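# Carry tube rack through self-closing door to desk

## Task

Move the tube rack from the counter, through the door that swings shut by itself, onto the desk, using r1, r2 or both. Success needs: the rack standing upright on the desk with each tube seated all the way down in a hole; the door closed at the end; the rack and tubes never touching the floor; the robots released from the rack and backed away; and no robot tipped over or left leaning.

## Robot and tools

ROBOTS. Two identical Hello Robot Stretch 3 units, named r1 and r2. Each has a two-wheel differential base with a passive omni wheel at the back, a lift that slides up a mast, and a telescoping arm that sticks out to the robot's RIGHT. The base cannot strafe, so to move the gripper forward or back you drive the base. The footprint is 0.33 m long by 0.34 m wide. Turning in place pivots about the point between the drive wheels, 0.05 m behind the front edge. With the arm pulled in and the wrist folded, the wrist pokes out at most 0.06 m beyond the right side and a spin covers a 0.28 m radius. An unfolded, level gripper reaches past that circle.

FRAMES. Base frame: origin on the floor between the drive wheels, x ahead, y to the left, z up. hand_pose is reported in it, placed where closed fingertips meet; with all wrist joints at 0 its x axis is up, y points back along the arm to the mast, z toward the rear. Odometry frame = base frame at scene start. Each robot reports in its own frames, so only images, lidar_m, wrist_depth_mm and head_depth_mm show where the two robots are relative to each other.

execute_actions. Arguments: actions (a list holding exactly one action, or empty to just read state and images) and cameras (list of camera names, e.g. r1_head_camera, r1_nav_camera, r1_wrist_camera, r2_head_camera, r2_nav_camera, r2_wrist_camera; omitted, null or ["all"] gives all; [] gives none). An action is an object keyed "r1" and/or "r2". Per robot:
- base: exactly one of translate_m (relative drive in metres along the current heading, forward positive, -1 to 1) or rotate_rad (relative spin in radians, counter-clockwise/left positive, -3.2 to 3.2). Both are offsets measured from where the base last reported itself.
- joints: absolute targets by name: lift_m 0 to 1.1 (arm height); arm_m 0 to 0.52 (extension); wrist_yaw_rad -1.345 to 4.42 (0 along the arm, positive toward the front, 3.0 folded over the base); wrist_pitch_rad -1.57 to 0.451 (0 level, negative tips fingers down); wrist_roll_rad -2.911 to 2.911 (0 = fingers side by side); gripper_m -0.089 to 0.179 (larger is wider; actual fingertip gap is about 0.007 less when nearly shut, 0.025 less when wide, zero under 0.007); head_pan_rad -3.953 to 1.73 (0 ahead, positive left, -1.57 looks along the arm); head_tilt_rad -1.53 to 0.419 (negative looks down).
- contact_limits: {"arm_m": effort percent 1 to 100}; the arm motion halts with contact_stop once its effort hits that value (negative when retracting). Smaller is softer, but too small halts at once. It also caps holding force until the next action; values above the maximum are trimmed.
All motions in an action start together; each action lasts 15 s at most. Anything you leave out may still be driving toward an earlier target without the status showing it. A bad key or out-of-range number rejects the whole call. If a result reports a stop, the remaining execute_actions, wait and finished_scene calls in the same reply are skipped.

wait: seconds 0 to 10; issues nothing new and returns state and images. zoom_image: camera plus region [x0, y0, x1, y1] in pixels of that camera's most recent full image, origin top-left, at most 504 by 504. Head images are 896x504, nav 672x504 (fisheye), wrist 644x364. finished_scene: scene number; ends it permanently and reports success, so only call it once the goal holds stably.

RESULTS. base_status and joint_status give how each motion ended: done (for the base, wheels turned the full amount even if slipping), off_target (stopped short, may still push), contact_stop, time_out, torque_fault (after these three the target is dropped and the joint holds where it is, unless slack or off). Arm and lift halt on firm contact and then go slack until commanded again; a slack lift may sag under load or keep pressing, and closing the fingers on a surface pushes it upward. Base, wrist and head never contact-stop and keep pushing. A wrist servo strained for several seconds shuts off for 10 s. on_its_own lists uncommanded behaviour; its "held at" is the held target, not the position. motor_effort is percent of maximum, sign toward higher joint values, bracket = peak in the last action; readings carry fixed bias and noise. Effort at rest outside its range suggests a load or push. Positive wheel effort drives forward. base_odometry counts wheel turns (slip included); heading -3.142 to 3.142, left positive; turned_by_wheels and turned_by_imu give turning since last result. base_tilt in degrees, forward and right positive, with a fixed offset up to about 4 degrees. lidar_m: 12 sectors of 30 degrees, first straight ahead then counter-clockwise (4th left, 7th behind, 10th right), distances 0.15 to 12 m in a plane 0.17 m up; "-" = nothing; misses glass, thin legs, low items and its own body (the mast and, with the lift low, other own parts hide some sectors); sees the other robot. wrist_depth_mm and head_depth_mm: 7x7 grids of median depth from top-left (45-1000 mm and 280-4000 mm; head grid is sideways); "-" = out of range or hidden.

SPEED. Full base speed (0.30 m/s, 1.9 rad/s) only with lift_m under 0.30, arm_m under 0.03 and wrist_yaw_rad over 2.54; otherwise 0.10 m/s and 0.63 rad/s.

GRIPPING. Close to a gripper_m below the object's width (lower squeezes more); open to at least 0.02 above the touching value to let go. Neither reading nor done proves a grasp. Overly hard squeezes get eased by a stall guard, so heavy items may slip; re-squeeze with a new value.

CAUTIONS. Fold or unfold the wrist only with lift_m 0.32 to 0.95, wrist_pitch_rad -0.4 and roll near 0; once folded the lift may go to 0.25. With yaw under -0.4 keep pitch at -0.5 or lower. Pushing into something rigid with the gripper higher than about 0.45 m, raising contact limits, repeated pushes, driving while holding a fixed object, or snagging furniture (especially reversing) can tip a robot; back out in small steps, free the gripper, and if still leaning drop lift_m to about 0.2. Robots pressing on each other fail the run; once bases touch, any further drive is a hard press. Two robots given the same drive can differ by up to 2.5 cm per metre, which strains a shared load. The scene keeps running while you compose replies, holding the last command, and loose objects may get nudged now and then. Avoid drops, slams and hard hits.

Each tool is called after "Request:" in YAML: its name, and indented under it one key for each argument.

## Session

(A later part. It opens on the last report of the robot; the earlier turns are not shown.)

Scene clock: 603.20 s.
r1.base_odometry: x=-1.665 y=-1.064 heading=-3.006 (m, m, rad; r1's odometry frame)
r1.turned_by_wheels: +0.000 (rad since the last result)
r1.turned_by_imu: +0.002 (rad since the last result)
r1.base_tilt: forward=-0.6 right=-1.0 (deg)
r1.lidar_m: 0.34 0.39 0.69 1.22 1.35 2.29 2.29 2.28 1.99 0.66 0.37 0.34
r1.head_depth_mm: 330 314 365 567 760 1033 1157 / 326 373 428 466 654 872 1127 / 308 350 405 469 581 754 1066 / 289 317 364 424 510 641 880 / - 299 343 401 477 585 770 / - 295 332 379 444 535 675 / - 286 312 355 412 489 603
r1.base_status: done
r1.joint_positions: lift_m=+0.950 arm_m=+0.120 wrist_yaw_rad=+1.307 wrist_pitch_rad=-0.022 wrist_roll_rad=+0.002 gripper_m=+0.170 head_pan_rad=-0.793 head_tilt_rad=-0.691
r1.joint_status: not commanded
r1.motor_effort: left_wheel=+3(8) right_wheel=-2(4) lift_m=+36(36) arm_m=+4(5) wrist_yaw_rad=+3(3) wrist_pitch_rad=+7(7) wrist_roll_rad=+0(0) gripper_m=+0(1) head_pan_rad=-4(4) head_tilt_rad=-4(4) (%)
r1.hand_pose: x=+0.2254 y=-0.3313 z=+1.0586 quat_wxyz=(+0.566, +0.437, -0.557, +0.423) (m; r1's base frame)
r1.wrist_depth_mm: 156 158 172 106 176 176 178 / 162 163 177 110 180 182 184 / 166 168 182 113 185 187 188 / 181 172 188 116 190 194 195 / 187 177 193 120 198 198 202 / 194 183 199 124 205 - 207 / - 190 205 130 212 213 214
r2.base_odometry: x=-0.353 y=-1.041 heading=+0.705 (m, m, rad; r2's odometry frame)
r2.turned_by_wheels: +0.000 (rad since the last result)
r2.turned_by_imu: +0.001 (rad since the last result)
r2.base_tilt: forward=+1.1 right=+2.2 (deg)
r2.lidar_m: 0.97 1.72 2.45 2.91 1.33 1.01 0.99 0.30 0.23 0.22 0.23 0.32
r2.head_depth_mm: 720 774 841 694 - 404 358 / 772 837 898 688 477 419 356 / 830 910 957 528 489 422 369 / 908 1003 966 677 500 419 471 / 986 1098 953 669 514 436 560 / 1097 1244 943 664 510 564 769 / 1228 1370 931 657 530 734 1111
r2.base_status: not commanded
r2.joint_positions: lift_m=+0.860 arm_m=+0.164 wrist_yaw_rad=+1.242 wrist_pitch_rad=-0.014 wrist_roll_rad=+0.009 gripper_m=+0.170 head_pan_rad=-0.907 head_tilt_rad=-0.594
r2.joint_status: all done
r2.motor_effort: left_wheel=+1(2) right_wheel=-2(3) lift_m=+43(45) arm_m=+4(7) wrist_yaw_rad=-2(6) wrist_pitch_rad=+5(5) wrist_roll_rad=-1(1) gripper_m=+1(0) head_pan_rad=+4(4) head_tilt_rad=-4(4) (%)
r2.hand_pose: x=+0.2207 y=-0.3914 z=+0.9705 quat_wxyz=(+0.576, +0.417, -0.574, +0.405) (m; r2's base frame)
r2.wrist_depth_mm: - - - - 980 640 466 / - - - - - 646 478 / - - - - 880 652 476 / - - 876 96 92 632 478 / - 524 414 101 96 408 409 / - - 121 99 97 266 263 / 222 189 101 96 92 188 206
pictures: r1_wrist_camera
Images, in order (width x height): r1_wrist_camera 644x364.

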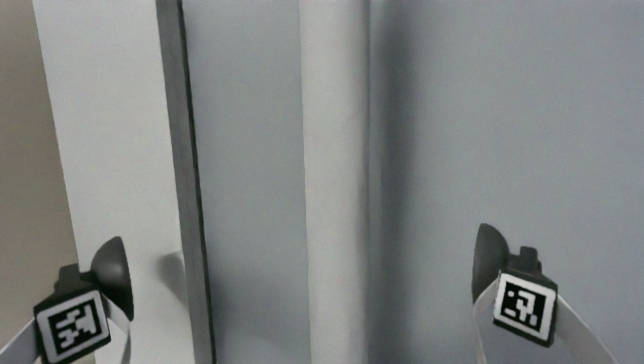

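Request:
execute_actions:
  actions:
    - {"r1": {"joints": {"gripper_m": -0.02}}, "r2": {"joints": {"gripper_m": 0.04}}}
  cameras: ["r1_wrist_camera", "r2_wrist_camera", "r2_nav_camera"]

Scene clock: 612.33 s.
r1.base_odometry: x=-1.665 y=-1.064 heading=-3.006 (m, m, rad; r1's odometry frame)
r1.turned_by_wheels: +0.000 (rad since the last result)
r1.turned_by_imu: +0.000 (rad since the last result)
r1.base_tilt: forward=-0.6 right=-1.0 (deg)
r1.lidar_m: 0.33 0.39 0.69 1.22 1.35 2.29 2.29 2.28 1.99 0.66 0.37 0.34
r1.head_depth_mm: 332 310 377 583 746 1037 1156 / 327 373 417 478 617 874 1133 / 309 350 403 480 579 756 1064 / 289 318 364 424 510 649 882 / - 299 344 401 479 587 769 / - 295 332 379 445 535 677 / - 287 313 356 412 489 603
r1.base_status: not commanded
r1.joint_positions: lift_m=+0.950 arm_m=+0.120 wrist_yaw_rad=+1.275 wrist_pitch_rad=-0.022 wrist_roll_rad=+0.002 gripper_m=-0.019 head_pan_rad=-0.793 head_tilt_rad=-0.691
r1.joint_status: all done
r1.on_its_own: wrist_yaw_rad is at rest, and its effort (+41) is outside its rest range (-12 to +12)
r1.motor_effort: left_wheel=-3(3) right_wheel=+5(5) lift_m=+36(37) arm_m=+1(5) wrist_yaw_rad=+41(42) wrist_pitch_rad=+7(7) wrist_roll_rad=+0(0) gripper_m=-18(93) head_pan_rad=-4(4) head_tilt_rad=-4(3) (%)
r1.hand_pose: x=+0.2232 y=-0.3394 z=+1.0586 quat_wxyz=(+0.573, +0.428, -0.564, +0.414) (m; r1's base frame)
r1.wrist_depth_mm: 154 161 171 106 178 182 184 / 158 161 177 110 183 186 189 / 162 164 180 113 187 194 197 / 167 169 187 116 194 199 203 / 172 174 192 119 201 204 209 / 179 180 196 122 208 211 215 / 194 186 205 169 215 219 223
r2.base_odometry: x=-0.353 y=-1.041 heading=+0.705 (m, m, rad; r2's odometry frame)
r2.turned_by_wheels: +0.000 (rad since the last result)
r2.turned_by_imu: +0.001 (rad since the last result)
r2.base_tilt: forward=+1.0 right=+2.3 (deg)
r2.lidar_m: 0.97 1.71 2.45 2.91 1.33 1.01 0.99 0.30 0.23 0.22 0.23 0.32
r2.head_depth_mm: 717 774 841 695 568 404 358 / 769 840 895 689 516 424 356 / 834 911 954 515 479 423 369 / 906 1005 966 673 502 420 470 / 994 1106 954 668 516 436 560 / 1098 1238 943 662 509 566 767 / 1235 1354 934 655 532 735 1109
r2.base_status: not commanded
r2.joint_positions: lift_m=+0.860 arm_m=+0.164 wrist_yaw_rad=+1.240 wrist_pitch_rad=-0.020 wrist_roll_rad=+0.009 gripper_m=+0.045 head_pan_rad=-0.907 head_tilt_rad=-0.594
r2.joint_status: gripper_m off_target (ended at +0.045, target +0.040)
r2.motor_effort: left_wheel=+1(1) right_wheel=-2(2) lift_m=+43(43) arm_m=+4(4) wrist_yaw_rad=+0(2) wrist_pitch_rad=+7(7) wrist_roll_rad=-1(1) gripper_m=-28(99) head_pan_rad=+4(4) head_tilt_rad=-4(4) (%)
r2.hand_pose: x=+0.2205 y=-0.3918 z=+0.9691 quat_wxyz=(+0.577, +0.418, -0.574, +0.403) (m; r2's base frame)
r2.wrist_depth_mm: - - - - 983 637 471 / - - - - 994 641 470 / - - - - 868 639 473 / - - 848 126 137 622 478 / - 452 401 129 119 395 390 / - 264 137 122 113 262 258 / 206 196 147 126 117 185 193
pictures: r1_wrist_camera, r2_nav_camera (sideways: a quarter turn counterclockwise sets it upright), r2_wrist_camera
Images, in order (width x height): r1_wrist_camera 644x364, r2_nav_camera 672x504, r2_wrist_camera 644x364.

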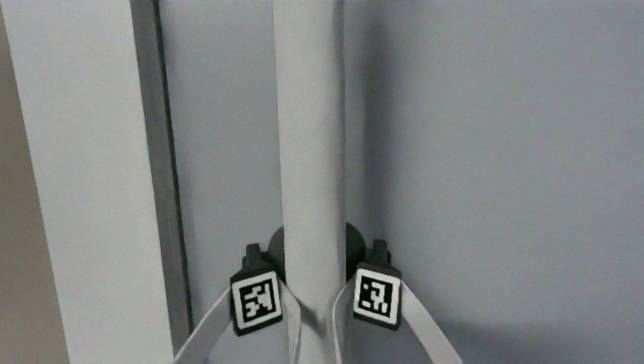

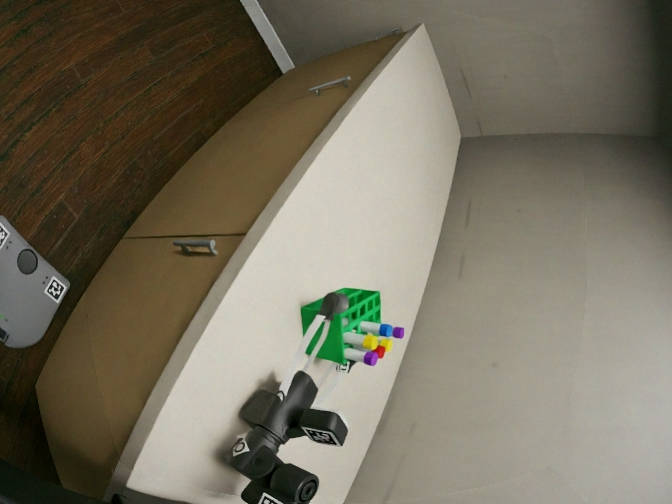

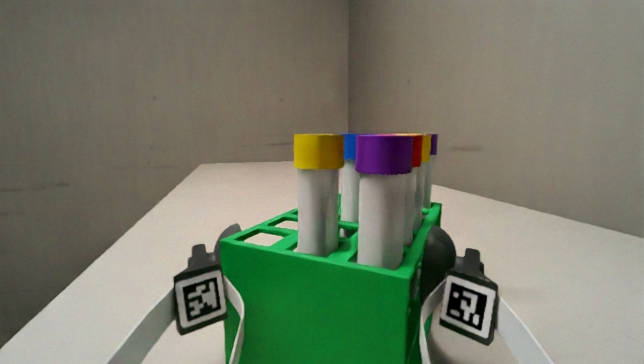

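Request:
execute_actions:
  actions:
    - {"r1": {"base": {"translate_m": -0.04}, "joints": {"arm_m": 0.110, "wrist_yaw_rad": 1.275}}, "r2": {"joints": {"lift_m": 0.90}}}
  cameras: ["r1_wrist_camera", "r2_wrist_camera"]

Scene clock: 626.43 s.
r1.base_odometry: x=-1.625 y=-1.058 heading=-3.006 (m, m, rad; r1's odometry frame)
r1.turned_by_wheels: +0.000 (rad since the last result)
r1.turned_by_imu: +0.002 (rad since the last result)
r1.base_tilt: forward=-0.7 right=-1.2 (deg)
r1.lidar_m: 0.37 0.44 0.77 1.22 0.96 2.26 2.26 2.27 1.97 0.69 0.38 0.37
r1.head_depth_mm: 329 311 462 580 768 1085 1156 / 326 371 410 442 630 888 1137 / 306 348 401 478 570 756 1074 / 300 340 391 454 553 691 939 / 300 337 383 445 533 659 860 / 292 326 372 429 502 606 766 / 289 316 354 401 466 552 683
r1.base_status: done
r1.joint_positions: lift_m=+0.950 arm_m=+0.111 wrist_yaw_rad=+1.253 wrist_pitch_rad=-0.022 wrist_roll_rad=+0.002 gripper_m=-0.019 head_pan_rad=-0.793 head_tilt_rad=-0.692
r1.joint_status: wrist_yaw_rad off_target (ended at +1.253, target +1.275); the others done
r1.on_its_own: wrist_yaw_rad is at rest, and its effort (+26) is outside its rest range (-12 to +12)
r1.motor_effort: left_wheel=+1(7) right_wheel=-1(14) lift_m=+35(36) arm_m=-7(10) wrist_yaw_rad=+26(36) wrist_pitch_rad=+7(7) wrist_roll_rad=+0(0) gripper_m=-15(16) head_pan_rad=-4(4) head_tilt_rad=-4(4) (%)
r1.hand_pose: x=+0.2215 y=-0.3355 z=+1.0586 quat_wxyz=(+0.577, +0.421, -0.568, +0.408) (m; r1's base frame)
r1.wrist_depth_mm: 189 187 170 108 182 190 198 / 194 193 175 111 188 196 204 / 207 199 180 115 195 201 211 / 213 206 186 119 199 209 219 / 222 213 191 122 207 216 229 / 228 219 195 124 217 225 233 / 234 229 205 132 222 232 241
r2.base_odometry: x=-0.353 y=-1.041 heading=+0.705 (m, m, rad; r2's odometry frame)
r2.turned_by_wheels: +0.000 (rad since the last result)
r2.turned_by_imu: +0.002 (rad since the last result)
r2.base_tilt: forward=+1.0 right=+2.3 (deg)
r2.lidar_m: 0.97 1.71 2.45 2.91 1.33 1.01 0.99 0.30 0.23 0.22 0.23 0.32
r2.head_depth_mm: 720 774 841 696 - 416 358 / 770 838 898 462 492 424 356 / 833 915 955 459 488 422 369 / 907 998 964 646 516 419 470 / 993 1102 956 668 515 437 558 / 1096 1243 943 659 510 563 774 / 1226 1353 936 655 531 738 1113
r2.base_status: not commanded
r2.joint_positions: lift_m=+0.900 arm_m=+0.164 wrist_yaw_rad=+1.240 wrist_pitch_rad=-0.027 wrist_roll_rad=+0.009 gripper_m=+0.052 head_pan_rad=-0.907 head_tilt_rad=-0.594
r2.joint_status: all done
r2.on_its_own: gripper_m is held at +0.050, not at your +0.040, by its stall guard, which is not easing now
r2.motor_effort: left_wheel=+1(2) right_wheel=-2(2) lift_m=+44(46) arm_m=+4(5) wrist_yaw_rad=+0(0) wrist_pitch_rad=+9(9) wrist_roll_rad=-2(1) gripper_m=-24(23) head_pan_rad=+4(4) head_tilt_rad=-4(4) (%)
r2.hand_pose: x=+0.2202 y=-0.3917 z=+1.0072 quat_wxyz=(+0.579, +0.421, -0.572, +0.401) (m; r2's base frame)
r2.wrist_depth_mm: - - - - - 633 468 / - - - - 979 636 469 / - - - - 870 648 476 / - - - 126 138 650 474 / - - 516 128 119 516 463 / - 367 138 122 113 338 336 / - 257 147 126 117 242 253
pictures: r1_wrist_camera, r2_wrist_camera
Images, in order (width x height): r1_wrist_camera 644x364, r2_wrist_camera 644x364.

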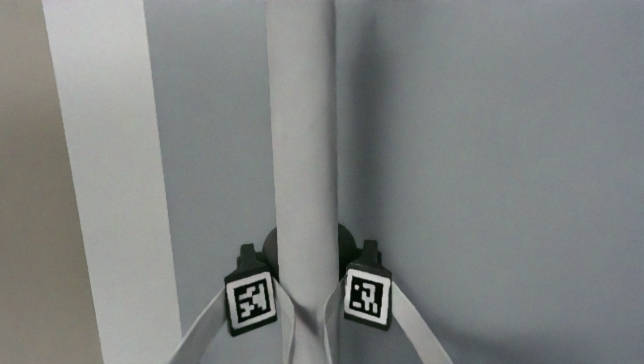

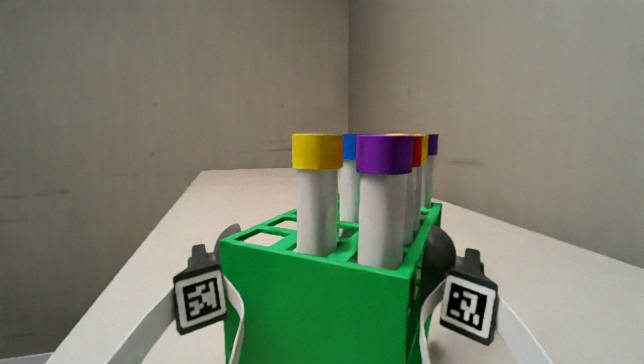

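Request:
execute_actions:
  actions:
    - {"r1": {"base": {"translate_m": -0.08}, "joints": {"arm_m": 0.1134, "wrist_yaw_rad": 1.275}}, "r2": {"joints": {"lift_m": 0.95, "arm_m": 0.0, "wrist_yaw_rad": 1.57}}}
  cameras: ["r1_nav_camera", "r2_wrist_camera", "r2_nav_camera"]

Scene clock: 674.53 s.
r1.base_odometry: x=-1.546 y=-1.048 heading=-3.005 (m, m, rad; r1's odometry frame)
r1.turned_by_wheels: +0.000 (rad since the last result)
r1.turned_by_imu: +0.001 (rad since the last result)
r1.base_tilt: forward=-0.7 right=-1.1 (deg)
r1.lidar_m: 0.45 0.52 0.92 0.94 1.09 2.17 2.18 2.25 1.96 0.76 0.38 0.37
r1.head_depth_mm: - 316 499 618 832 1218 1149 / 330 364 363 425 680 939 1140 / 305 348 401 484 571 767 1093 / 291 325 373 438 530 695 968 / 2007 2588 2374 1827 694 836 1061 / 364 400 446 519 614 746 941 / 340 384 432 494 574 679 841
r1.base_status: done
r1.joint_positions: lift_m=+0.950 arm_m=+0.113 wrist_yaw_rad=+1.292 wrist_pitch_rad=-0.022 wrist_roll_rad=+0.002 gripper_m=-0.019 head_pan_rad=-0.793 head_tilt_rad=-0.692
r1.joint_status: all done
r1.on_its_own: wrist_yaw_rad is at rest, and its effort (-20) is outside its rest range (-12 to +12)
r1.motor_effort: left_wheel=+7(7) right_wheel=-7(14) lift_m=+36(36) arm_m=+3(6) wrist_yaw_rad=-20(26) wrist_pitch_rad=+7(7) wrist_roll_rad=+0(0) gripper_m=-15(15) head_pan_rad=-4(4) head_tilt_rad=-4(4) (%)
r1.hand_pose: x=+0.2244 y=-0.3285 z=+1.0586 quat_wxyz=(+0.569, +0.432, -0.560, +0.419) (m; r1's base frame)
r1.wrist_depth_mm: 271 167 169 111 186 196 207 / 281 271 174 113 191 202 214 / 286 276 179 116 199 210 220 / 299 289 184 119 204 215 229 / 303 301 188 121 209 225 236 / 316 319 193 124 219 232 246 / 321 326 204 131 227 238 254
r2.base_odometry: x=-0.353 y=-1.041 heading=+0.705 (m, m, rad; r2's odometry frame)
r2.turned_by_wheels: +0.000 (rad since the last result)
r2.turned_by_imu: +0.001 (rad since the last result)
r2.base_tilt: forward=+1.1 right=+2.3 (deg)
r2.lidar_m: 0.97 1.71 2.45 2.92 1.33 1.01 0.99 0.30 0.23 0.22 0.23 0.32
r2.head_depth_mm: 717 776 843 694 530 427 375 / 772 840 899 686 527 - - / 834 913 959 682 523 - - / 909 999 972 672 533 444 - / 991 1103 957 666 484 429 574 / 1099 1241 944 663 286 308 787 / 1232 1347 930 338 316 295 1107
r2.base_status: not commanded
r2.joint_positions: lift_m=+0.950 arm_m=+0.003 wrist_yaw_rad=+1.570 wrist_pitch_rad=-0.028 wrist_roll_rad=+0.009 gripper_m=+0.052 head_pan_rad=-0.907 head_tilt_rad=-0.594
r2.joint_status: all done
joint sent to its limit — the command would take r2.arm_m past its lower limit, so that joint was sent only as far as its limit.
r2.on_its_own: gripper_m is held at +0.050, not at your +0.040, by its stall guard, which is not easing now
r2.motor_effort: left_wheel=+1(1) right_wheel=-2(2) lift_m=+44(46) arm_m=-4(4) wrist_yaw_rad=+1(4) wrist_pitch_rad=+9(9) wrist_roll_rad=-2(1) gripper_m=-24(23) head_pan_rad=+4(4) head_tilt_rad=-4(4) (%)
r2.hand_pose: x=+0.2341 y=-0.1483 z=+1.0571 quat_wxyz=(+0.505, +0.509, -0.495, +0.490) (m; r2's base frame)
r2.wrist_depth_mm: - - - - - - 918 / - - - - - - 948 / - - - - - - 938 / - - - 126 136 - 917 / - - - 128 119 677 678 / - - 137 122 113 445 441 / - - 147 125 117 316 332
pictures: r1_nav_camera (sideways: a quarter turn counterclockwise sets it upright), r2_nav_camera (sideways: a quarter turn counterclockwise sets it upright), r2_wrist_camera
Images, in order (width x height): r1_nav_camera 672x504, r2_nav_camera 672x504, r2_wrist_camera 644x364.

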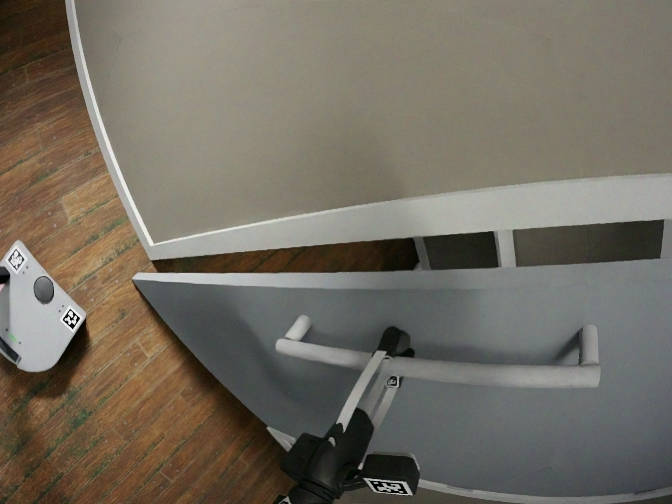

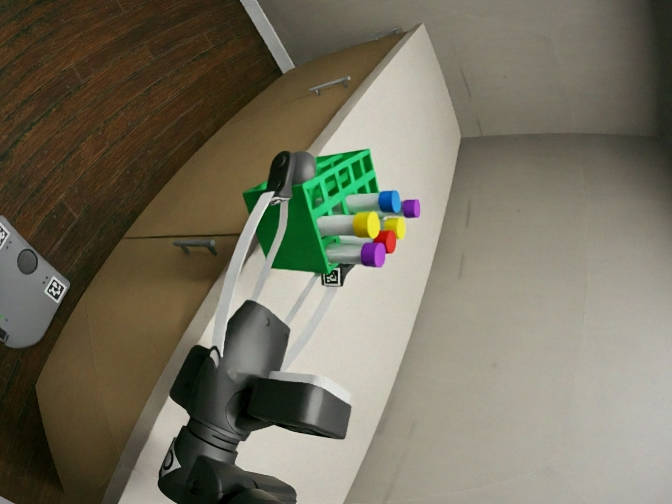

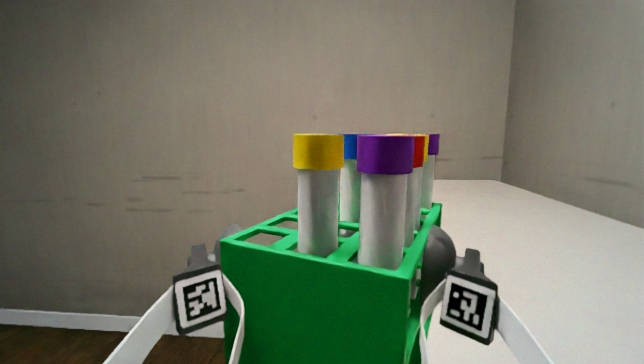

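Request:
execute_actions:
  actions:
    - {"r1": {"base": {"translate_m": -0.08}, "joints": {"arm_m": 0.110, "wrist_yaw_rad": 1.28}}, "r2": {"base": {"rotate_rad": -1.40}}}
  cameras: ["r1_nav_camera"]

Scene clock: 797.70 s.
r1.base_odometry: x=-1.467 y=-1.037 heading=-3.005 (m, m, rad; r1's odometry frame)
r1.turned_by_wheels: +0.000 (rad since the last result)
r1.turned_by_imu: +0.002 (rad since the last result)
r1.base_tilt: forward=-0.6 right=-1.1 (deg)
r1.lidar_m: 0.53 0.62 1.09 1.06 1.05 2.10 2.10 2.22 1.94 0.88 0.37 0.36
r1.head_depth_mm: - 418 525 664 955 1279 1157 / 333 368 358 415 716 1006 1154 / 303 346 401 491 571 775 1092 / 288 314 360 425 518 656 944 / 1718 2578 2383 1876 1583 1284 1137 / 2209 2569 2308 634 727 877 1094 / 415 451 507 584 679 809 999
r1.base_status: done
r1.joint_positions: lift_m=+0.950 arm_m=+0.110 wrist_yaw_rad=+1.296 wrist_pitch_rad=-0.022 wrist_roll_rad=+0.002 gripper_m=-0.019 head_pan_rad=-0.793 head_tilt_rad=-0.692
r1.joint_status: all done
r1.on_its_own: wrist_yaw_rad is at rest, and its effort (-19) is outside its rest range (-12 to +12)
r1.motor_effort: left_wheel=+8(8) right_wheel=-8(17) lift_m=+36(36) arm_m=-4(7) wrist_yaw_rad=-19(19) wrist_pitch_rad=+7(7) wrist_roll_rad=+0(0) gripper_m=-15(15) head_pan_rad=-4(4) head_tilt_rad=-3(4) (%)
r1.hand_pose: x=+0.2247 y=-0.3247 z=+1.0587 quat_wxyz=(+0.568, +0.433, -0.559, +0.420) (m; r1's base frame)
r1.wrist_depth_mm: 344 160 167 111 195 209 226 / 354 167 171 113 198 215 233 / 368 171 175 117 205 223 244 / 378 177 180 119 210 232 252 / 383 384 186 121 219 239 260 / 397 400 187 124 230 248 274 / 410 416 203 131 233 255 286
r2.base_odometry: x=-0.353 y=-1.041 heading=-0.695 (m, m, rad; r2's odometry frame)
r2.turned_by_wheels: -1.400 (rad since the last result)
r2.turned_by_imu: -1.387 (rad since the last result)
r2.base_tilt: forward=+1.0 right=+2.3 (deg)
r2.lidar_m: 0.22 0.25 0.40 1.63 1.85 2.92 0.93 1.17 0.99 0.99 0.27 0.22
r2.head_depth_mm: 936 1007 1082 1172 1288 1352 1257 / 1011 1101 1212 1333 1437 - - / 950 1074 1226 1440 1559 - - / 869 971 1097 1263 535 444 - / 806 891 999 1093 484 412 448 / 751 827 915 663 286 309 365 / 699 764 833 340 318 296 347
r2.base_status: done
r2.joint_positions: lift_m=+0.950 arm_m=+0.003 wrist_yaw_rad=+1.570 wrist_pitch_rad=-0.028 wrist_roll_rad=+0.009 gripper_m=+0.052 head_pan_rad=-0.907 head_tilt_rad=-0.594
r2.joint_status: not commanded
r2.on_its_own: gripper_m is held at +0.050, not at your +0.040, by its stall guard, which is not easing now
r2.motor_effort: left_wheel=+3(7) right_wheel=-4(9) lift_m=+44(44) arm_m=-4(5) wrist_yaw_rad=-1(0) wrist_pitch_rad=+9(9) wrist_roll_rad=-1(2) gripper_m=-23(24) head_pan_rad=+4(5) head_tilt_rad=-5(4) (%)
r2.hand_pose: x=+0.2341 y=-0.1483 z=+1.0571 quat_wxyz=(+0.505, +0.509, -0.495, +0.490) (m; r2's base frame)
r2.wrist_depth_mm: 912 855 785 735 679 641 590 / 968 874 808 749 694 649 614 / - 930 824 744 693 674 620 / - 928 873 126 140 673 639 / 681 690 682 128 120 692 649 / 447 450 137 122 113 476 665 / 335 332 147 126 117 317 670
pictures: r1_nav_camera (sideways: a quarter turn counterclockwise sets it upright)
Images, in order (width x height): r1_nav_camera 672x504.

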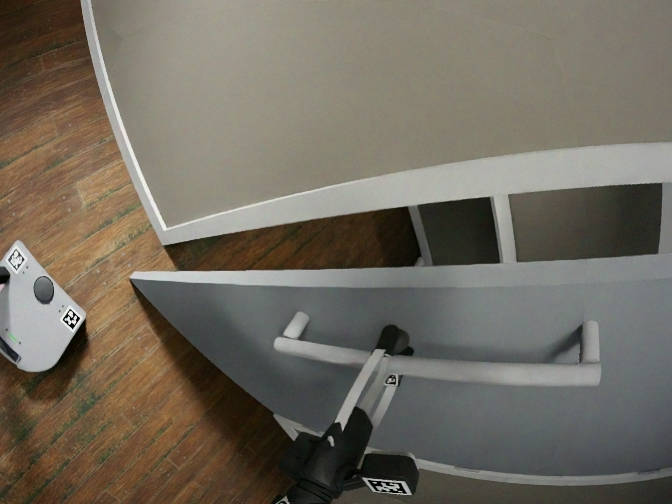

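Request:
execute_actions:
  actions:
    - {"r1": {"base": {"translate_m": -0.10}, "joints": {"arm_m": 0.109, "wrist_yaw_rad": 1.285}}, "r2": {"base": {"rotate_rad": 0.08}, "joints": {"head_pan_rad": -3.14, "head_tilt_rad": -0.3}}}
  cameras: ["r2_nav_camera"]

Scene clock: 834.37 s.
r1.base_odometry: x=-1.368 y=-1.023 heading=-3.005 (m, m, rad; r1's odometry frame)
r1.turned_by_wheels: +0.000 (rad since the last result)
r1.turned_by_imu: +0.001 (rad since the last result)
r1.base_tilt: forward=-0.6 right=-1.1 (deg)
r1.lidar_m: 0.62 0.73 1.28 1.01 1.43 2.00 2.01 2.19 1.90 1.12 0.36 0.35
r1.head_depth_mm: - 307 566 745 1097 1306 1155 / 337 378 366 422 749 1123 1158 / 301 341 395 480 568 789 1102 / - 305 352 415 503 643 919 / 2485 2692 2375 1869 1575 1339 1157 / 2301 2705 2502 1944 926 1066 1155 / 2197 2468 626 696 809 966 1119
r1.base_status: done
r1.joint_positions: lift_m=+0.950 arm_m=+0.109 wrist_yaw_rad=+1.283 wrist_pitch_rad=-0.022 wrist_roll_rad=+0.002 gripper_m=-0.019 head_pan_rad=-0.793 head_tilt_rad=-0.692
r1.joint_status: all done
r1.motor_effort: left_wheel=+3(6) right_wheel=-4(16) lift_m=+36(36) arm_m=-5(5) wrist_yaw_rad=+3(18) wrist_pitch_rad=+7(7) wrist_roll_rad=+0(0) gripper_m=-13(15) head_pan_rad=-4(5) head_tilt_rad=-4(4) (%)
r1.hand_pose: x=+0.2238 y=-0.3270 z=+1.0587 quat_wxyz=(+0.571, +0.430, -0.562, +0.417) (m; r1's base frame)
r1.wrist_depth_mm: 437 151 164 108 204 229 267 / 436 158 168 112 213 237 276 / 455 161 173 115 219 249 290 / 468 166 178 118 227 258 300 / 487 172 182 122 232 269 315 / 499 179 183 124 246 276 330 / 516 511 199 134 250 292 348
r2.base_odometry: x=-0.353 y=-1.041 heading=-0.615 (m, m, rad; r2's odometry frame)
r2.turned_by_wheels: +0.080 (rad since the last result)
r2.turned_by_imu: +0.081 (rad since the last result)
r2.base_tilt: forward=+1.1 right=+2.3 (deg)
r2.lidar_m: 0.22 0.26 0.46 1.63 1.94 2.92 0.92 1.12 0.99 0.99 0.25 0.22
r2.head_depth_mm: 2364 2493 2630 2742 2631 - - / 2454 2552 2673 2864 2651 - - / 2495 2661 887 2957 2630 - - / 2532 893 874 3034 2249 1753 - / 2053 2080 1921 2545 2339 1798 1311 / 1287 1350 1318 1521 1781 1655 1410 / 2868 3045 3262 3404 2390 1765 1399
r2.base_status: done
r2.joint_positions: lift_m=+0.950 arm_m=+0.003 wrist_yaw_rad=+1.570 wrist_pitch_rad=-0.028 wrist_roll_rad=+0.009 gripper_m=+0.052 head_pan_rad=-3.133 head_tilt_rad=-0.310
r2.joint_status: all done
r2.on_its_own: gripper_m is held at +0.050, not at your +0.040, by its stall guard, which is not easing now
r2.motor_effort: left_wheel=-3(5) right_wheel=+5(6) lift_m=+44(44) arm_m=-4(4) wrist_yaw_rad=+2(0) wrist_pitch_rad=+9(9) wrist_roll_rad=-2(2) gripper_m=-24(24) head_pan_rad=-5(57) head_tilt_rad=+6(35) (%)
r2.hand_pose: x=+0.2341 y=-0.1483 z=+1.0571 quat_wxyz=(+0.505, +0.509, -0.495, +0.490) (m; r2's base frame)
r2.wrist_depth_mm: - 926 813 742 676 617 573 / - 931 848 751 696 633 575 / - 976 876 744 690 650 600 / - - 892 126 138 664 605 / 678 673 680 128 119 655 624 / 448 451 137 122 113 450 618 / 335 335 146 126 117 317 347
pictures: r2_nav_camera (sideways: a quarter turn counterclockwise sets it upright)
Images, in order (width x height): r2_nav_camera 672x504.

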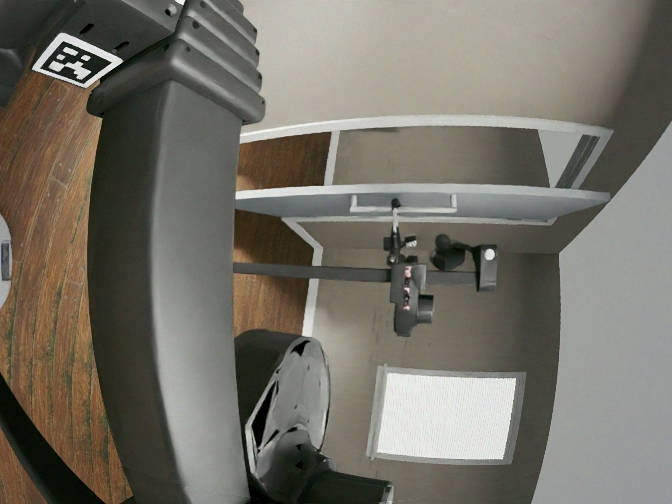

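Request:
execute_actions:
  actions:
    - {"r1": {"base": {"translate_m": -0.10}, "joints": {"arm_m": 0.1232}}, "r2": {"base": {"translate_m": -0.2}}}
  cameras: []

Scene clock: 844.30 s.
r1.base_odometry: x=-1.269 y=-1.009 heading=-3.005 (m, m, rad; r1's odometry frame)
r1.turned_by_wheels: +0.000 (rad since the last result)
r1.turned_by_imu: +0.001 (rad since the last result)
r1.base_tilt: forward=-0.6 right=-1.0 (deg)
r1.lidar_m: 0.72 0.84 1.28 0.80 1.47 1.91 1.90 2.17 1.88 1.42 0.35 0.35
r1.head_depth_mm: 365 315 631 882 1437 1336 1154 / 341 401 441 513 793 1257 1155 / 297 334 391 471 581 805 1113 / - 304 351 414 507 648 993 / 2432 2895 2489 1935 1577 1335 1159 / 2461 2763 2490 1944 1586 1257 1162 / 2291 2625 2502 836 941 1122 1161
r1.base_status: done
r1.joint_positions: lift_m=+0.950 arm_m=+0.123 wrist_yaw_rad=+1.277 wrist_pitch_rad=-0.022 wrist_roll_rad=+0.002 gripper_m=-0.019 head_pan_rad=-0.793 head_tilt_rad=-0.692
r1.joint_status: all done
r1.motor_effort: left_wheel=+3(7) right_wheel=-5(18) lift_m=+36(36) arm_m=+3(8) wrist_yaw_rad=+10(33) wrist_pitch_rad=+7(7) wrist_roll_rad=+0(0) gripper_m=-14(16) head_pan_rad=-4(4) head_tilt_rad=-3(4) (%)
r1.hand_pose: x=+0.2233 y=-0.3421 z=+1.0587 quat_wxyz=(+0.572, +0.428, -0.563, +0.415) (m; r1's base frame)
r1.wrist_depth_mm: 504 147 161 108 219 264 326 / 524 149 166 111 227 276 344 / 545 153 170 115 234 284 362 / 552 157 177 118 240 294 378 / 568 162 179 121 252 308 402 / 591 167 178 124 266 320 423 / 599 172 195 133 272 338 449
r2.base_odometry: x=-0.516 y=-0.925 heading=-0.615 (m, m, rad; r2's odometry frame)
r2.turned_by_wheels: +0.000 (rad since the last result)
r2.turned_by_imu: +0.000 (rad since the last result)
r2.base_tilt: forward=+1.1 right=+2.3 (deg)
r2.lidar_m: 0.41 0.48 0.85 1.69 2.00 2.72 0.73 1.05 0.93 0.93 0.47 0.41
r2.head_depth_mm: 2201 2334 2411 2601 2591 - - / 2246 2348 730 2641 2631 - - / 2330 643 722 730 2282 - - / 2380 2470 2537 2857 2544 1974 - / 1930 2023 2059 2240 2391 1724 1408 / 2561 2727 2855 3085 2326 1708 1399 / 2675 2872 3044 3203 2426 1767 1386
r2.base_status: done
r2.joint_positions: lift_m=+0.950 arm_m=+0.003 wrist_yaw_rad=+1.570 wrist_pitch_rad=-0.028 wrist_roll_rad=+0.009 gripper_m=+0.052 head_pan_rad=-3.133 head_tilt_rad=-0.310
r2.joint_status: not commanded
r2.on_its_own: gripper_m is held at +0.050, not at your +0.040, by its stall guard, which is not easing now
r2.motor_effort: left_wheel=-3(9) right_wheel=+4(6) lift_m=+44(44) arm_m=-4(5) wrist_yaw_rad=+1(0) wrist_pitch_rad=+9(9) wrist_roll_rad=-1(2) gripper_m=-23(24) head_pan_rad=-5(5) head_tilt_rad=+6(6) (%)
r2.hand_pose: x=+0.2341 y=-0.1483 z=+1.0571 quat_wxyz=(+0.505, +0.509, -0.495, +0.490) (m; r2's base frame)
r2.wrist_depth_mm: - - - 952 842 775 719 / - - - 938 881 798 755 / - - - 942 882 814 741 / - - - 126 138 824 767 / 684 689 687 128 119 841 796 / 469 449 137 122 113 846 800 / 501 427 147 126 117 317 817
pictures: none
No camera images: the call's "cameras" was empty. Leave "cameras" out to get every camera's image.

Request:
execute_actions:
  actions:
    - {"r1": {"base": {"translate_m": -0.10}, "joints": {"arm_m": 0.1485}}, "r2": {"base": {"translate_m": -0.2}}}
  cameras: []

Scene clock: 850.97 s.
r1.base_odometry: x=-1.169 y=-0.996 heading=-3.004 (m, m, rad; r1's odometry frame)
r1.turned_by_wheels: +0.000 (rad since the last result)
r1.turned_by_imu: +0.001 (rad since the last result)
r1.base_tilt: forward=-0.6 right=-1.0 (deg)
r1.lidar_m: 0.82 0.95 1.30 0.59 1.49 1.81 1.81 2.11 1.85 1.60 0.36 0.37
r1.head_depth_mm: 411 344 386 1335 1540 1331 1154 / 333 398 470 573 798 1304 1152 / 286 318 369 446 549 793 1110 / 2397 2723 2304 1816 1500 1280 1116 / 2678 2960 2480 1925 1584 1339 1159 / 2545 2832 2503 1947 1580 1312 1161 / 2447 2723 2487 1876 1101 1255 1159
r1.base_status: done
r1.joint_positions: lift_m=+0.950 arm_m=+0.148 wrist_yaw_rad=+1.271 wrist_pitch_rad=-0.021 wrist_roll_rad=+0.002 gripper_m=-0.019 head_pan_rad=-0.793 head_tilt_rad=-0.692
r1.joint_status: all done
r1.on_its_own: wrist_yaw_rad is at rest, and its effort (+16) is outside its rest range (-12 to +12)
r1.motor_effort: left_wheel=+3(9) right_wheel=-6(18) lift_m=+36(36) arm_m=+2(9) wrist_yaw_rad=+16(44) wrist_pitch_rad=+7(7) wrist_roll_rad=+0(0) gripper_m=-15(17) head_pan_rad=-4(4) head_tilt_rad=-4(4) (%)
r1.hand_pose: x=+0.2229 y=-0.3688 z=+1.0588 quat_wxyz=(+0.573, +0.426, -0.565, +0.413) (m; r1's base frame)
r1.wrist_depth_mm: 357 141 160 108 239 305 427 / 597 143 165 112 243 322 465 / 607 147 170 115 255 337 495 / 654 149 174 119 262 353 526 / 646 154 175 122 275 369 572 / 663 156 175 124 295 391 608 / 705 162 194 133 297 406 665
r2.base_odometry: x=-0.679 y=-0.810 heading=-0.615 (m, m, rad; r2's odometry frame)
r2.turned_by_wheels: +0.000 (rad since the last result)
r2.turned_by_imu: +0.000 (rad since the last result)
r2.base_tilt: forward=+1.0 right=+2.3 (deg)
r2.lidar_m: 0.60 0.71 1.25 1.74 2.07 0.56 0.66 0.99 0.87 0.87 1.03 0.60
r2.head_depth_mm: 2024 483 745 498 547 - - / 2121 579 584 2506 2532 - - / 2185 2304 2430 2598 2579 - - / 2227 2341 2486 2630 2485 1945 - / 859 912 964 1069 1453 1612 1321 / 1686 1788 2687 2874 2195 1774 1408 / 2480 2622 2825 2999 2420 1777 1395
r2.base_status: done
r2.joint_positions: lift_m=+0.950 arm_m=+0.003 wrist_yaw_rad=+1.570 wrist_pitch_rad=-0.028 wrist_roll_rad=+0.009 gripper_m=+0.052 head_pan_rad=-3.133 head_tilt_rad=-0.310
r2.joint_status: not commanded
r2.on_its_own: gripper_m is held at +0.050, not at your +0.040, by its stall guard, which is not easing now
r2.motor_effort: left_wheel=-3(9) right_wheel=+4(5) lift_m=+44(44) arm_m=-4(4) wrist_yaw_rad=+1(0) wrist_pitch_rad=+9(9) wrist_roll_rad=-1(1) gripper_m=-24(23) head_pan_rad=-5(5) head_tilt_rad=+6(6) (%)
r2.hand_pose: x=+0.2341 y=-0.1483 z=+1.0571 quat_wxyz=(+0.505, +0.509, -0.495, +0.490) (m; r2's base frame)
r2.wrist_depth_mm: - - - - - 939 889 / - - - - - 953 905 / - - - - - - 916 / - - - 126 138 - 928 / 768 693 681 128 119 - 945 / 810 713 137 122 113 - - / 832 720 147 126 117 - 994
pictures: none
No camera images: the call's "cameras" was empty. Leave "cameras" out to get every camera's image.

Request:
execute_actions:
  actions:
    - {"r1": {"base": {"translate_m": -0.05}, "joints": {"arm_m": 0.174}}}
  cameras: ["r2_nav_camera", "r1_nav_camera"]

Scene clock: 869.93 s.
r1.base_odometry: x=-1.120 y=-0.989 heading=-3.004 (m, m, rad; r1's odometry frame)
r1.turned_by_wheels: +0.000 (rad since the last result)
r1.turned_by_imu: +0.002 (rad since the last result)
r1.base_tilt: forward=-0.6 right=-1.1 (deg)
r1.lidar_m: 0.85 1.01 0.68 0.59 1.51 1.76 1.76 2.05 1.84 1.71 0.37 0.85
r1.head_depth_mm: 447 498 395 1564 1577 1329 1153 / 327 394 473 628 884 1307 1154 / 290 320 371 444 552 782 1113 / 2511 3024 2387 1876 1534 1305 1115 / 2721 3014 2457 1925 1580 1334 1159 / 2583 2889 2482 1935 1581 1337 1159 / 2475 2775 2502 1940 1182 1279 1158
r1.base_status: done
r1.joint_positions: lift_m=+0.950 arm_m=+0.174 wrist_yaw_rad=+1.295 wrist_pitch_rad=-0.021 wrist_roll_rad=+0.002 gripper_m=-0.019 head_pan_rad=-0.793 head_tilt_rad=-0.692
r1.joint_status: all done
r1.motor_effort: left_wheel=+7(9) right_wheel=-10(19) lift_m=+35(36) arm_m=+4(6) wrist_yaw_rad=-12(27) wrist_pitch_rad=+7(7) wrist_roll_rad=+0(0) gripper_m=-15(15) head_pan_rad=-4(4) head_tilt_rad=-4(4) (%)
r1.hand_pose: x=+0.2247 y=-0.3882 z=+1.0589 quat_wxyz=(+0.568, +0.433, -0.560, +0.420) (m; r1's base frame)
r1.wrist_depth_mm: 129 141 161 110 245 321 470 / 134 144 164 113 254 337 502 / 667 146 167 116 263 353 545 / 699 150 171 119 273 368 590 / 713 152 176 121 281 400 635 / 725 156 175 124 302 411 683 / 739 158 196 131 307 434 762
r2.base_odometry: x=-0.679 y=-0.810 heading=-0.615 (m, m, rad; r2's odometry frame)
r2.turned_by_wheels: +0.000 (rad since the last result)
r2.turned_by_imu: +0.001 (rad since the last result)
r2.base_tilt: forward=+1.0 right=+2.3 (deg)
r2.lidar_m: 0.60 0.70 1.25 1.75 2.08 0.57 0.67 0.98 0.87 0.87 1.03 0.60
r2.head_depth_mm: 2043 565 585 2397 2493 - - / 2118 2230 935 2507 2596 - - / 2179 2311 2420 2567 2580 - - / 2203 2319 2450 1077 2490 1974 - / 1010 1053 1119 1186 1252 1317 1330 / 1689 1808 2679 2875 2188 1778 1400 / 2506 2638 2824 2973 2436 1764 1397
r2.base_status: not commanded
r2.joint_positions: lift_m=+0.950 arm_m=+0.003 wrist_yaw_rad=+1.570 wrist_pitch_rad=-0.028 wrist_roll_rad=+0.009 gripper_m=+0.052 head_pan_rad=-3.133 head_tilt_rad=-0.310
r2.joint_status: not commanded
r2.on_its_own: gripper_m is held at +0.050, not at your +0.040, by its stall guard, which is not easing now
r2.motor_effort: left_wheel=-3(3) right_wheel=+4(4) lift_m=+44(44) arm_m=-4(4) wrist_yaw_rad=+0(0) wrist_pitch_rad=+9(9) wrist_roll_rad=-2(2) gripper_m=-25(24) head_pan_rad=-4(5) head_tilt_rad=+6(7) (%)
r2.hand_pose: x=+0.2341 y=-0.1483 z=+1.0571 quat_wxyz=(+0.505, +0.509, -0.495, +0.490) (m; r2's base frame)
r2.wrist_depth_mm: - - - - - 925 882 / - - - - - 976 903 / - - - - - - 915 / - - - 127 138 - 948 / 762 676 674 128 119 - 965 / 799 707 137 122 113 - 969 / 827 739 146 126 117 - -
pictures: r1_nav_camera (sideways: a quarter turn counterclockwise sets it upright), r2_nav_camera (sideways: a quarter turn counterclockwise sets it upright)
Images, in order (width x height): r1_nav_camera 672x504, r2_nav_camera 672x504.

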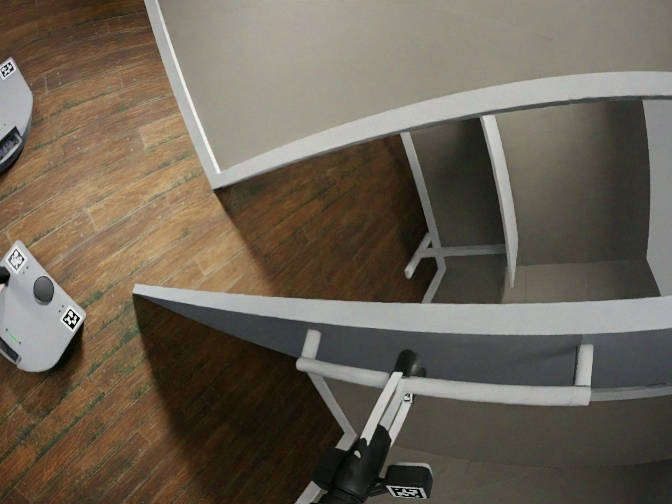

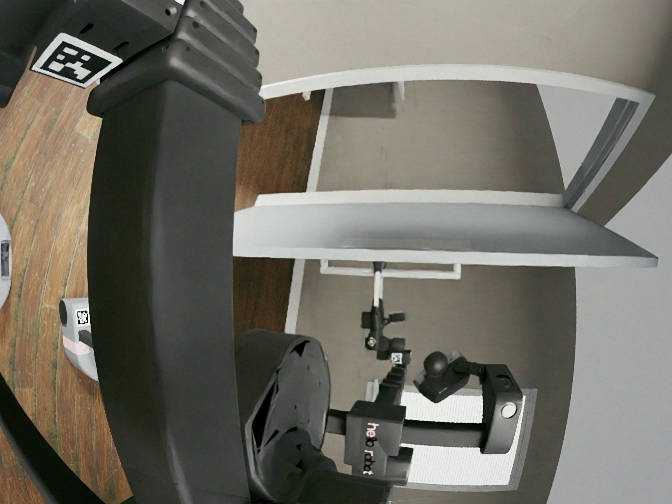

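Request:
execute_actions:
  actions:
    - {"r1": {"base": {"translate_m": -0.05}, "joints": {"arm_m": 0.195, "wrist_yaw_rad": 1.29}}}
  cameras: []

Scene clock: 890.47 s.
r1.base_odometry: x=-1.070 y=-0.982 heading=-3.004 (m, m, rad; r1's odometry frame)
r1.turned_by_wheels: +0.000 (rad since the last result)
r1.turned_by_imu: +0.001 (rad since the last result)
r1.base_tilt: forward=-0.6 right=-1.1 (deg)
r1.lidar_m: 0.90 1.06 0.69 0.60 1.52 1.71 1.71 1.99 1.82 1.80 0.38 0.90
r1.head_depth_mm: 466 591 417 1059 1578 1332 1151 / 304 366 461 675 1038 1331 1158 / 307 340 385 456 550 740 1111 / 2871 3103 2479 1933 1573 1337 1137 / 2781 3063 2473 1927 1585 1336 1158 / 2655 2977 2457 1960 1581 1339 1161 / 2512 2792 2489 1944 1282 1306 1159
r1.base_status: done
r1.joint_positions: lift_m=+0.950 arm_m=+0.195 wrist_yaw_rad=+1.296 wrist_pitch_rad=-0.020 wrist_roll_rad=+0.002 gripper_m=-0.019 head_pan_rad=-0.793 head_tilt_rad=-0.692
r1.joint_status: all done
r1.motor_effort: left_wheel=+7(6) right_wheel=-11(18) lift_m=+36(36) arm_m=+4(8) wrist_yaw_rad=-7(38) wrist_pitch_rad=+7(7) wrist_roll_rad=+0(0) gripper_m=-14(16) head_pan_rad=-4(4) head_tilt_rad=-4(4) (%)
r1.hand_pose: x=+0.2247 y=-0.4091 z=+1.0590 quat_wxyz=(+0.568, +0.433, -0.560, +0.421) (m; r1's base frame)
r1.wrist_depth_mm: 128 140 161 109 259 359 600 / 131 141 164 112 265 380 637 / 414 145 166 115 276 400 718 / 717 147 172 118 288 411 776 / 743 150 175 121 299 440 791 / 767 152 171 124 324 469 835 / 798 155 193 132 325 500 900
r2.base_odometry: x=-0.679 y=-0.810 heading=-0.615 (m, m, rad; r2's odometry frame)
r2.turned_by_wheels: +0.000 (rad since the last result)
r2.turned_by_imu: +0.001 (rad since the last result)
r2.base_tilt: forward=+1.1 right=+2.3 (deg)
r2.lidar_m: 0.60 0.71 1.24 1.75 2.07 0.60 0.97 0.99 0.87 0.87 1.03 0.60
r2.head_depth_mm: 2053 2129 601 2441 2515 - - / 2081 2238 2336 2497 2532 - - / 2209 2314 2464 2575 2611 - - / 833 915 955 1040 1113 1167 - / 1170 1235 1303 1377 1467 1567 1366 / 1678 1808 2657 2862 2215 1784 1409 / 2482 2635 2828 3023 2434 1761 1398
r2.base_status: not commanded
r2.joint_positions: lift_m=+0.950 arm_m=+0.003 wrist_yaw_rad=+1.570 wrist_pitch_rad=-0.028 wrist_roll_rad=+0.009 gripper_m=+0.052 head_pan_rad=-3.133 head_tilt_rad=-0.310
r2.joint_status: not commanded
r2.on_its_own: gripper_m is held at +0.050, not at your +0.040, by its stall guard, which is not easing now
r2.motor_effort: left_wheel=-3(3) right_wheel=+4(4) lift_m=+44(44) arm_m=-4(4) wrist_yaw_rad=+2(0) wrist_pitch_rad=+9(9) wrist_roll_rad=-2(1) gripper_m=-24(24) head_pan_rad=-4(5) head_tilt_rad=+6(6) (%)
r2.hand_pose: x=+0.2341 y=-0.1483 z=+1.0571 quat_wxyz=(+0.505, +0.509, -0.495, +0.490) (m; r2's base frame)
r2.wrist_depth_mm: - - - - - 957 880 / - - - - - 984 907 / - - - - - - 915 / - - - 126 138 - 941 / 777 679 685 128 119 - 944 / 800 712 137 122 113 - 980 / 829 742 147 125 117 - -
pictures: none
No camera images: the call's "cameras" was empty. Leave "cameras" out to get every camera's image.

Request:
execute_actions:
  actions:
    - {"r1": {"base": {"translate_m": -0.05}, "joints": {"arm_m": 0.2213}}}
  cameras: []

Request:
execute_actions:
  actions:
    - {"r1": {"base": {"translate_m": -0.05}, "joints": {"arm_m": 0.2538}}}
  cameras: []

Scene clock: 915.87 s.
r1.base_odometry: x=-1.021 y=-0.975 heading=-3.003 (m, m, rad; r1's odometry frame)
r1.turned_by_wheels: +0.000 (rad since the last result)
r1.turned_by_imu: +0.001 (rad since the last result)
r1.base_tilt: forward=-0.6 right=-1.1 (deg)
r1.lidar_m: 0.95 1.12 0.61 0.60 1.53 1.66 1.67 1.94 1.81 1.81 0.40 0.95
r1.head_depth_mm: 458 800 697 1580 1543 1338 1154 / 302 343 411 572 1440 1336 1158 / 2738 2963 2300 495 596 774 1093 / 2918 3175 2481 1927 1582 1340 1156 / 2823 3118 2499 1940 1588 1340 1157 / 2702 2962 2477 1952 1590 1338 1159 / 2601 2869 2491 1946 1401 1346 1159
r1.base_status: done
r1.joint_positions: lift_m=+0.950 arm_m=+0.221 wrist_yaw_rad=+1.300 wrist_pitch_rad=-0.020 wrist_roll_rad=+0.002 gripper_m=-0.019 head_pan_rad=-0.793 head_tilt_rad=-0.692
r1.joint_status: all done
r1.motor_effort: left_wheel=+7(9) right_wheel=-8(21) lift_m=+36(36) arm_m=+5(8) wrist_yaw_rad=-12(40) wrist_pitch_rad=+7(7) wrist_roll_rad=+0(0) gripper_m=-14(16) head_pan_rad=-4(4) head_tilt_rad=-4(4) (%)
r1.hand_pose: x=+0.2250 y=-0.4342 z=+1.0591 quat_wxyz=(+0.567, +0.434, -0.559, +0.422) (m; r1's base frame)
r1.wrist_depth_mm: 124 138 160 110 273 403 745 / 128 140 163 112 283 426 758 / 130 143 167 116 292 447 814 / 133 144 170 119 304 483 830 / 776 147 175 121 317 507 860 / 800 151 172 124 349 546 890 / 847 152 195 130 350 576 900
r2.base_odometry: x=-0.679 y=-0.810 heading=-0.615 (m, m, rad; r2's odometry frame)
r2.turned_by_wheels: +0.000 (rad since the last result)
r2.turned_by_imu: +0.001 (rad since the last result)
r2.base_tilt: forward=+1.1 right=+2.3 (deg)
r2.lidar_m: 0.60 0.71 1.25 1.75 2.07 0.62 0.99 0.99 0.87 0.87 1.04 0.60
r2.head_depth_mm: 2051 2152 2254 2391 2493 - - / 2131 2230 2345 2508 2568 - - / 2115 2217 2367 2539 2588 - - / 957 999 1036 1078 1136 1325 - / 1266 1337 1420 1498 1607 1655 1412 / 1685 1806 2715 2870 2218 1779 1404 / 2459 2639 2800 2985 2397 1777 1389
r2.base_status: not commanded
r2.joint_positions: lift_m=+0.950 arm_m=+0.003 wrist_yaw_rad=+1.570 wrist_pitch_rad=-0.028 wrist_roll_rad=+0.009 gripper_m=+0.052 head_pan_rad=-3.133 head_tilt_rad=-0.310
r2.joint_status: not commanded
r2.on_its_own: gripper_m is held at +0.050, not at your +0.040, by its stall guard, which is not easing now
r2.motor_effort: left_wheel=-3(3) right_wheel=+4(4) lift_m=+44(44) arm_m=-4(4) wrist_yaw_rad=+1(0) wrist_pitch_rad=+9(9) wrist_roll_rad=-1(2) gripper_m=-24(24) head_pan_rad=-5(4) head_tilt_rad=+6(5) (%)
r2.hand_pose: x=+0.2341 y=-0.1483 z=+1.0571 quat_wxyz=(+0.505, +0.509, -0.495, +0.490) (m; r2's base frame)
r2.wrist_depth_mm: - - - - - 943 879 / - - - - - 950 919 / - - - - - 991 902 / - - - 126 138 - 937 / 761 680 672 128 119 - 932 / 789 714 137 122 113 - 966 / 836 728 147 126 117 - 980
pictures: none
No camera images: the call's "cameras" was empty. Leave "cameras" out to get every camera's image.

Scene clock: 917.63 s.
r1.base_odometry: x=-0.971 y=-0.968 heading=-3.003 (m, m, rad; r1's odometry frame)
r1.turned_by_wheels: +0.000 (rad since the last result)
r1.turned_by_imu: +0.000 (rad since the last result)
r1.base_tilt: forward=-0.5 right=-1.1 (deg)
r1.lidar_m: 1.00 1.18 0.62 1.35 1.55 1.62 1.62 1.88 1.80 1.80 0.42 1.00
r1.head_depth_mm: 349 1275 1479 1634 1573 1334 1152 / 330 364 412 514 1495 1340 1155 / 2719 2951 2472 1877 1501 1028 1113 / 2966 3237 2462 1909 1574 1337 1159 / 2844 3125 2462 1948 1579 1342 1161 / 2755 2978 2481 1932 1583 1338 1154 / 2601 2879 2485 1946 1509 1334 1163
r1.base_status: done
r1.joint_positions: lift_m=+0.950 arm_m=+0.253 wrist_yaw_rad=+1.325 wrist_pitch_rad=-0.019 wrist_roll_rad=+0.002 gripper_m=-0.019 head_pan_rad=-0.793 head_tilt_rad=-0.692
r1.joint_status: all done
r1.on_its_own: wrist_yaw_rad is held at +1.331, not at your +1.290, by its stall guard, which is not easing now
r1.motor_effort: left_wheel=+6(11) right_wheel=-8(23) lift_m=+36(36) arm_m=+4(8) wrist_yaw_rad=+6(45) wrist_pitch_rad=+6(7) wrist_roll_rad=+0(0) gripper_m=-15(16) head_pan_rad=-4(5) head_tilt_rad=-4(5) (%)
r1.hand_pose: x=+0.2267 y=-0.4607 z=+1.0592 quat_wxyz=(+0.562, +0.441, -0.553, +0.429) (m; r1's base frame)
r1.wrist_depth_mm: 122 137 162 110 283 451 783 / 126 139 164 113 299 471 791 / 129 141 167 116 305 494 834 / 130 144 171 120 318 537 847 / 140 146 175 121 334 556 878 / 859 149 172 124 365 582 914 / 898 152 195 131 361 635 919
r2.base_odometry: x=-0.679 y=-0.810 heading=-0.615 (m, m, rad; r2's odometry frame)
r2.turned_by_wheels: +0.000 (rad since the last result)
r2.turned_by_imu: +0.000 (rad since the last result)
r2.base_tilt: forward=+1.1 right=+2.3 (deg)
r2.lidar_m: 0.60 0.71 1.24 1.75 2.07 0.65 1.02 0.99 0.87 0.87 1.03 0.60
r2.head_depth_mm: 2047 2167 2257 2412 2490 - - / 2120 2240 2343 2497 2566 - - / 877 941 997 1072 2356 - - / 1058 1104 1154 1210 1261 1473 - / 1333 1405 1494 1577 1705 1683 1406 / 1693 1809 2645 2865 2195 1792 1405 / 2482 2618 2797 3041 2454 1774 1403
r2.base_status: not commanded
r2.joint_positions: lift_m=+0.950 arm_m=+0.003 wrist_yaw_rad=+1.570 wrist_pitch_rad=-0.028 wrist_roll_rad=+0.009 gripper_m=+0.052 head_pan_rad=-3.133 head_tilt_rad=-0.310
r2.joint_status: not commanded
r2.on_its_own: gripper_m is held at +0.050, not at your +0.040, by its stall guard, which is not easing now
r2.motor_effort: left_wheel=-3(3) right_wheel=+4(4) lift_m=+44(44) arm_m=-4(4) wrist_yaw_rad=+0(0) wrist_pitch_rad=+9(9) wrist_roll_rad=-2(2) gripper_m=-24(24) head_pan_rad=-4(4) head_tilt_rad=+6(6) (%)
r2.hand_pose: x=+0.2341 y=-0.1483 z=+1.0571 quat_wxyz=(+0.505, +0.509, -0.495, +0.490) (m; r2's base frame)
r2.wrist_depth_mm: - - - - - 968 886 / - - - - - 963 895 / - - - - - 963 917 / - - - 126 138 - 939 / 768 685 685 128 119 - 943 / 787 704 137 122 113 - 964 / 835 740 147 126 117 - -
pictures: none
No camera images: the call's "cameras" was empty. Leave "cameras" out to get every camera's image.

Request:
execute_actions:
  actions:
    - {"r1": {"base": {"translate_m": -0.05}, "joints": {"arm_m": 0.2867, "wrist_yaw_rad": 1.33}}, "r2": {"base": {"translate_m": -0.15}}}
  cameras: []

Scene clock: 938.73 s.
r1.base_odometry: x=-0.922 y=-0.961 heading=-3.002 (m, m, rad; r1's odometry frame)
r1.turned_by_wheels: +0.001 (rad since the last result)
r1.turned_by_imu: +0.001 (rad since the last result)
r1.base_tilt: forward=-0.7 right=-1.0 (deg)
r1.lidar_m: 1.05 1.23 0.50 1.36 1.57 1.57 1.57 1.83 1.78 1.78 0.44 1.09
r1.head_depth_mm: 333 380 1591 1756 1579 1333 1151 / 2336 2495 458 520 659 1302 1158 / 2693 2943 2465 1926 1583 1307 1111 / 2976 3233 2479 1945 1581 1342 1159 / 2879 3151 2476 1936 1574 1345 1155 / 2761 3041 2478 1942 1583 1343 1160 / 2622 2921 2476 1947 1547 1343 1159
r1.base_status: done
r1.joint_positions: lift_m=+0.950 arm_m=+0.286 wrist_yaw_rad=+1.327 wrist_pitch_rad=-0.019 wrist_roll_rad=+0.002 gripper_m=-0.019 head_pan_rad=-0.793 head_tilt_rad=-0.692
r1.joint_status: all done
r1.motor_effort: left_wheel=+8(12) right_wheel=-13(23) lift_m=+36(36) arm_m=+4(6) wrist_yaw_rad=+3(24) wrist_pitch_rad=+6(6) wrist_roll_rad=+0(0) gripper_m=-14(15) head_pan_rad=-5(4) head_tilt_rad=-4(4) (%)
r1.hand_pose: x=+0.2268 y=-0.4931 z=+1.0594 quat_wxyz=(+0.561, +0.441, -0.553, +0.430) (m; r1's base frame)
r1.wrist_depth_mm: 119 135 160 110 305 538 790 / 121 138 163 112 316 561 817 / 123 140 165 115 325 611 869 / 125 141 171 119 341 655 878 / 130 144 173 121 358 704 927 / 131 146 169 123 405 759 943 / 149 148 193 133 392 838 978
r2.base_odometry: x=-0.802 y=-0.724 heading=-0.615 (m, m, rad; r2's odometry frame)
r2.turned_by_wheels: +0.000 (rad since the last result)
r2.turned_by_imu: +0.000 (rad since the last result)
r2.base_tilt: forward=+1.1 right=+2.3 (deg)
r2.lidar_m: 0.75 0.87 1.54 1.79 0.58 0.62 0.91 0.93 0.83 0.83 0.98 0.75
r2.head_depth_mm: 1944 2048 2152 2261 2410 - - / 767 811 2141 2359 2436 - - / 852 888 917 954 1000 - - / 1003 1057 1100 1163 1217 1389 - / 1223 1294 1368 1471 1557 1619 1412 / 1511 1634 1733 1861 2025 1780 1388 / 2343 2498 2654 2862 2468 1772 1386
r2.base_status: done
r2.joint_positions: lift_m=+0.950 arm_m=+0.003 wrist_yaw_rad=+1.570 wrist_pitch_rad=-0.028 wrist_roll_rad=+0.009 gripper_m=+0.052 head_pan_rad=-3.133 head_tilt_rad=-0.310
r2.joint_status: not commanded
r2.on_its_own: gripper_m is held at +0.050, not at your +0.040, by its stall guard, which is not easing now
r2.motor_effort: left_wheel=-3(8) right_wheel=+4(6) lift_m=+44(44) arm_m=-4(4) wrist_yaw_rad=+0(1) wrist_pitch_rad=+9(9) wrist_roll_rad=-1(1) gripper_m=-23(25) head_pan_rad=-5(5) head_tilt_rad=+6(6) (%)
r2.hand_pose: x=+0.2341 y=-0.1483 z=+1.0571 quat_wxyz=(+0.505, +0.509, -0.495, +0.490) (m; r2's base frame)
r2.wrist_depth_mm: - - - - - - 973 / - - - - - - - / - - - - - - - / - - - 126 138 - - / - 881 762 128 120 - - / - 923 137 122 113 - - / - 953 147 125 117 - -
pictures: none
No camera images: the call's "cameras" was empty. Leave "cameras" out to get every camera's image.


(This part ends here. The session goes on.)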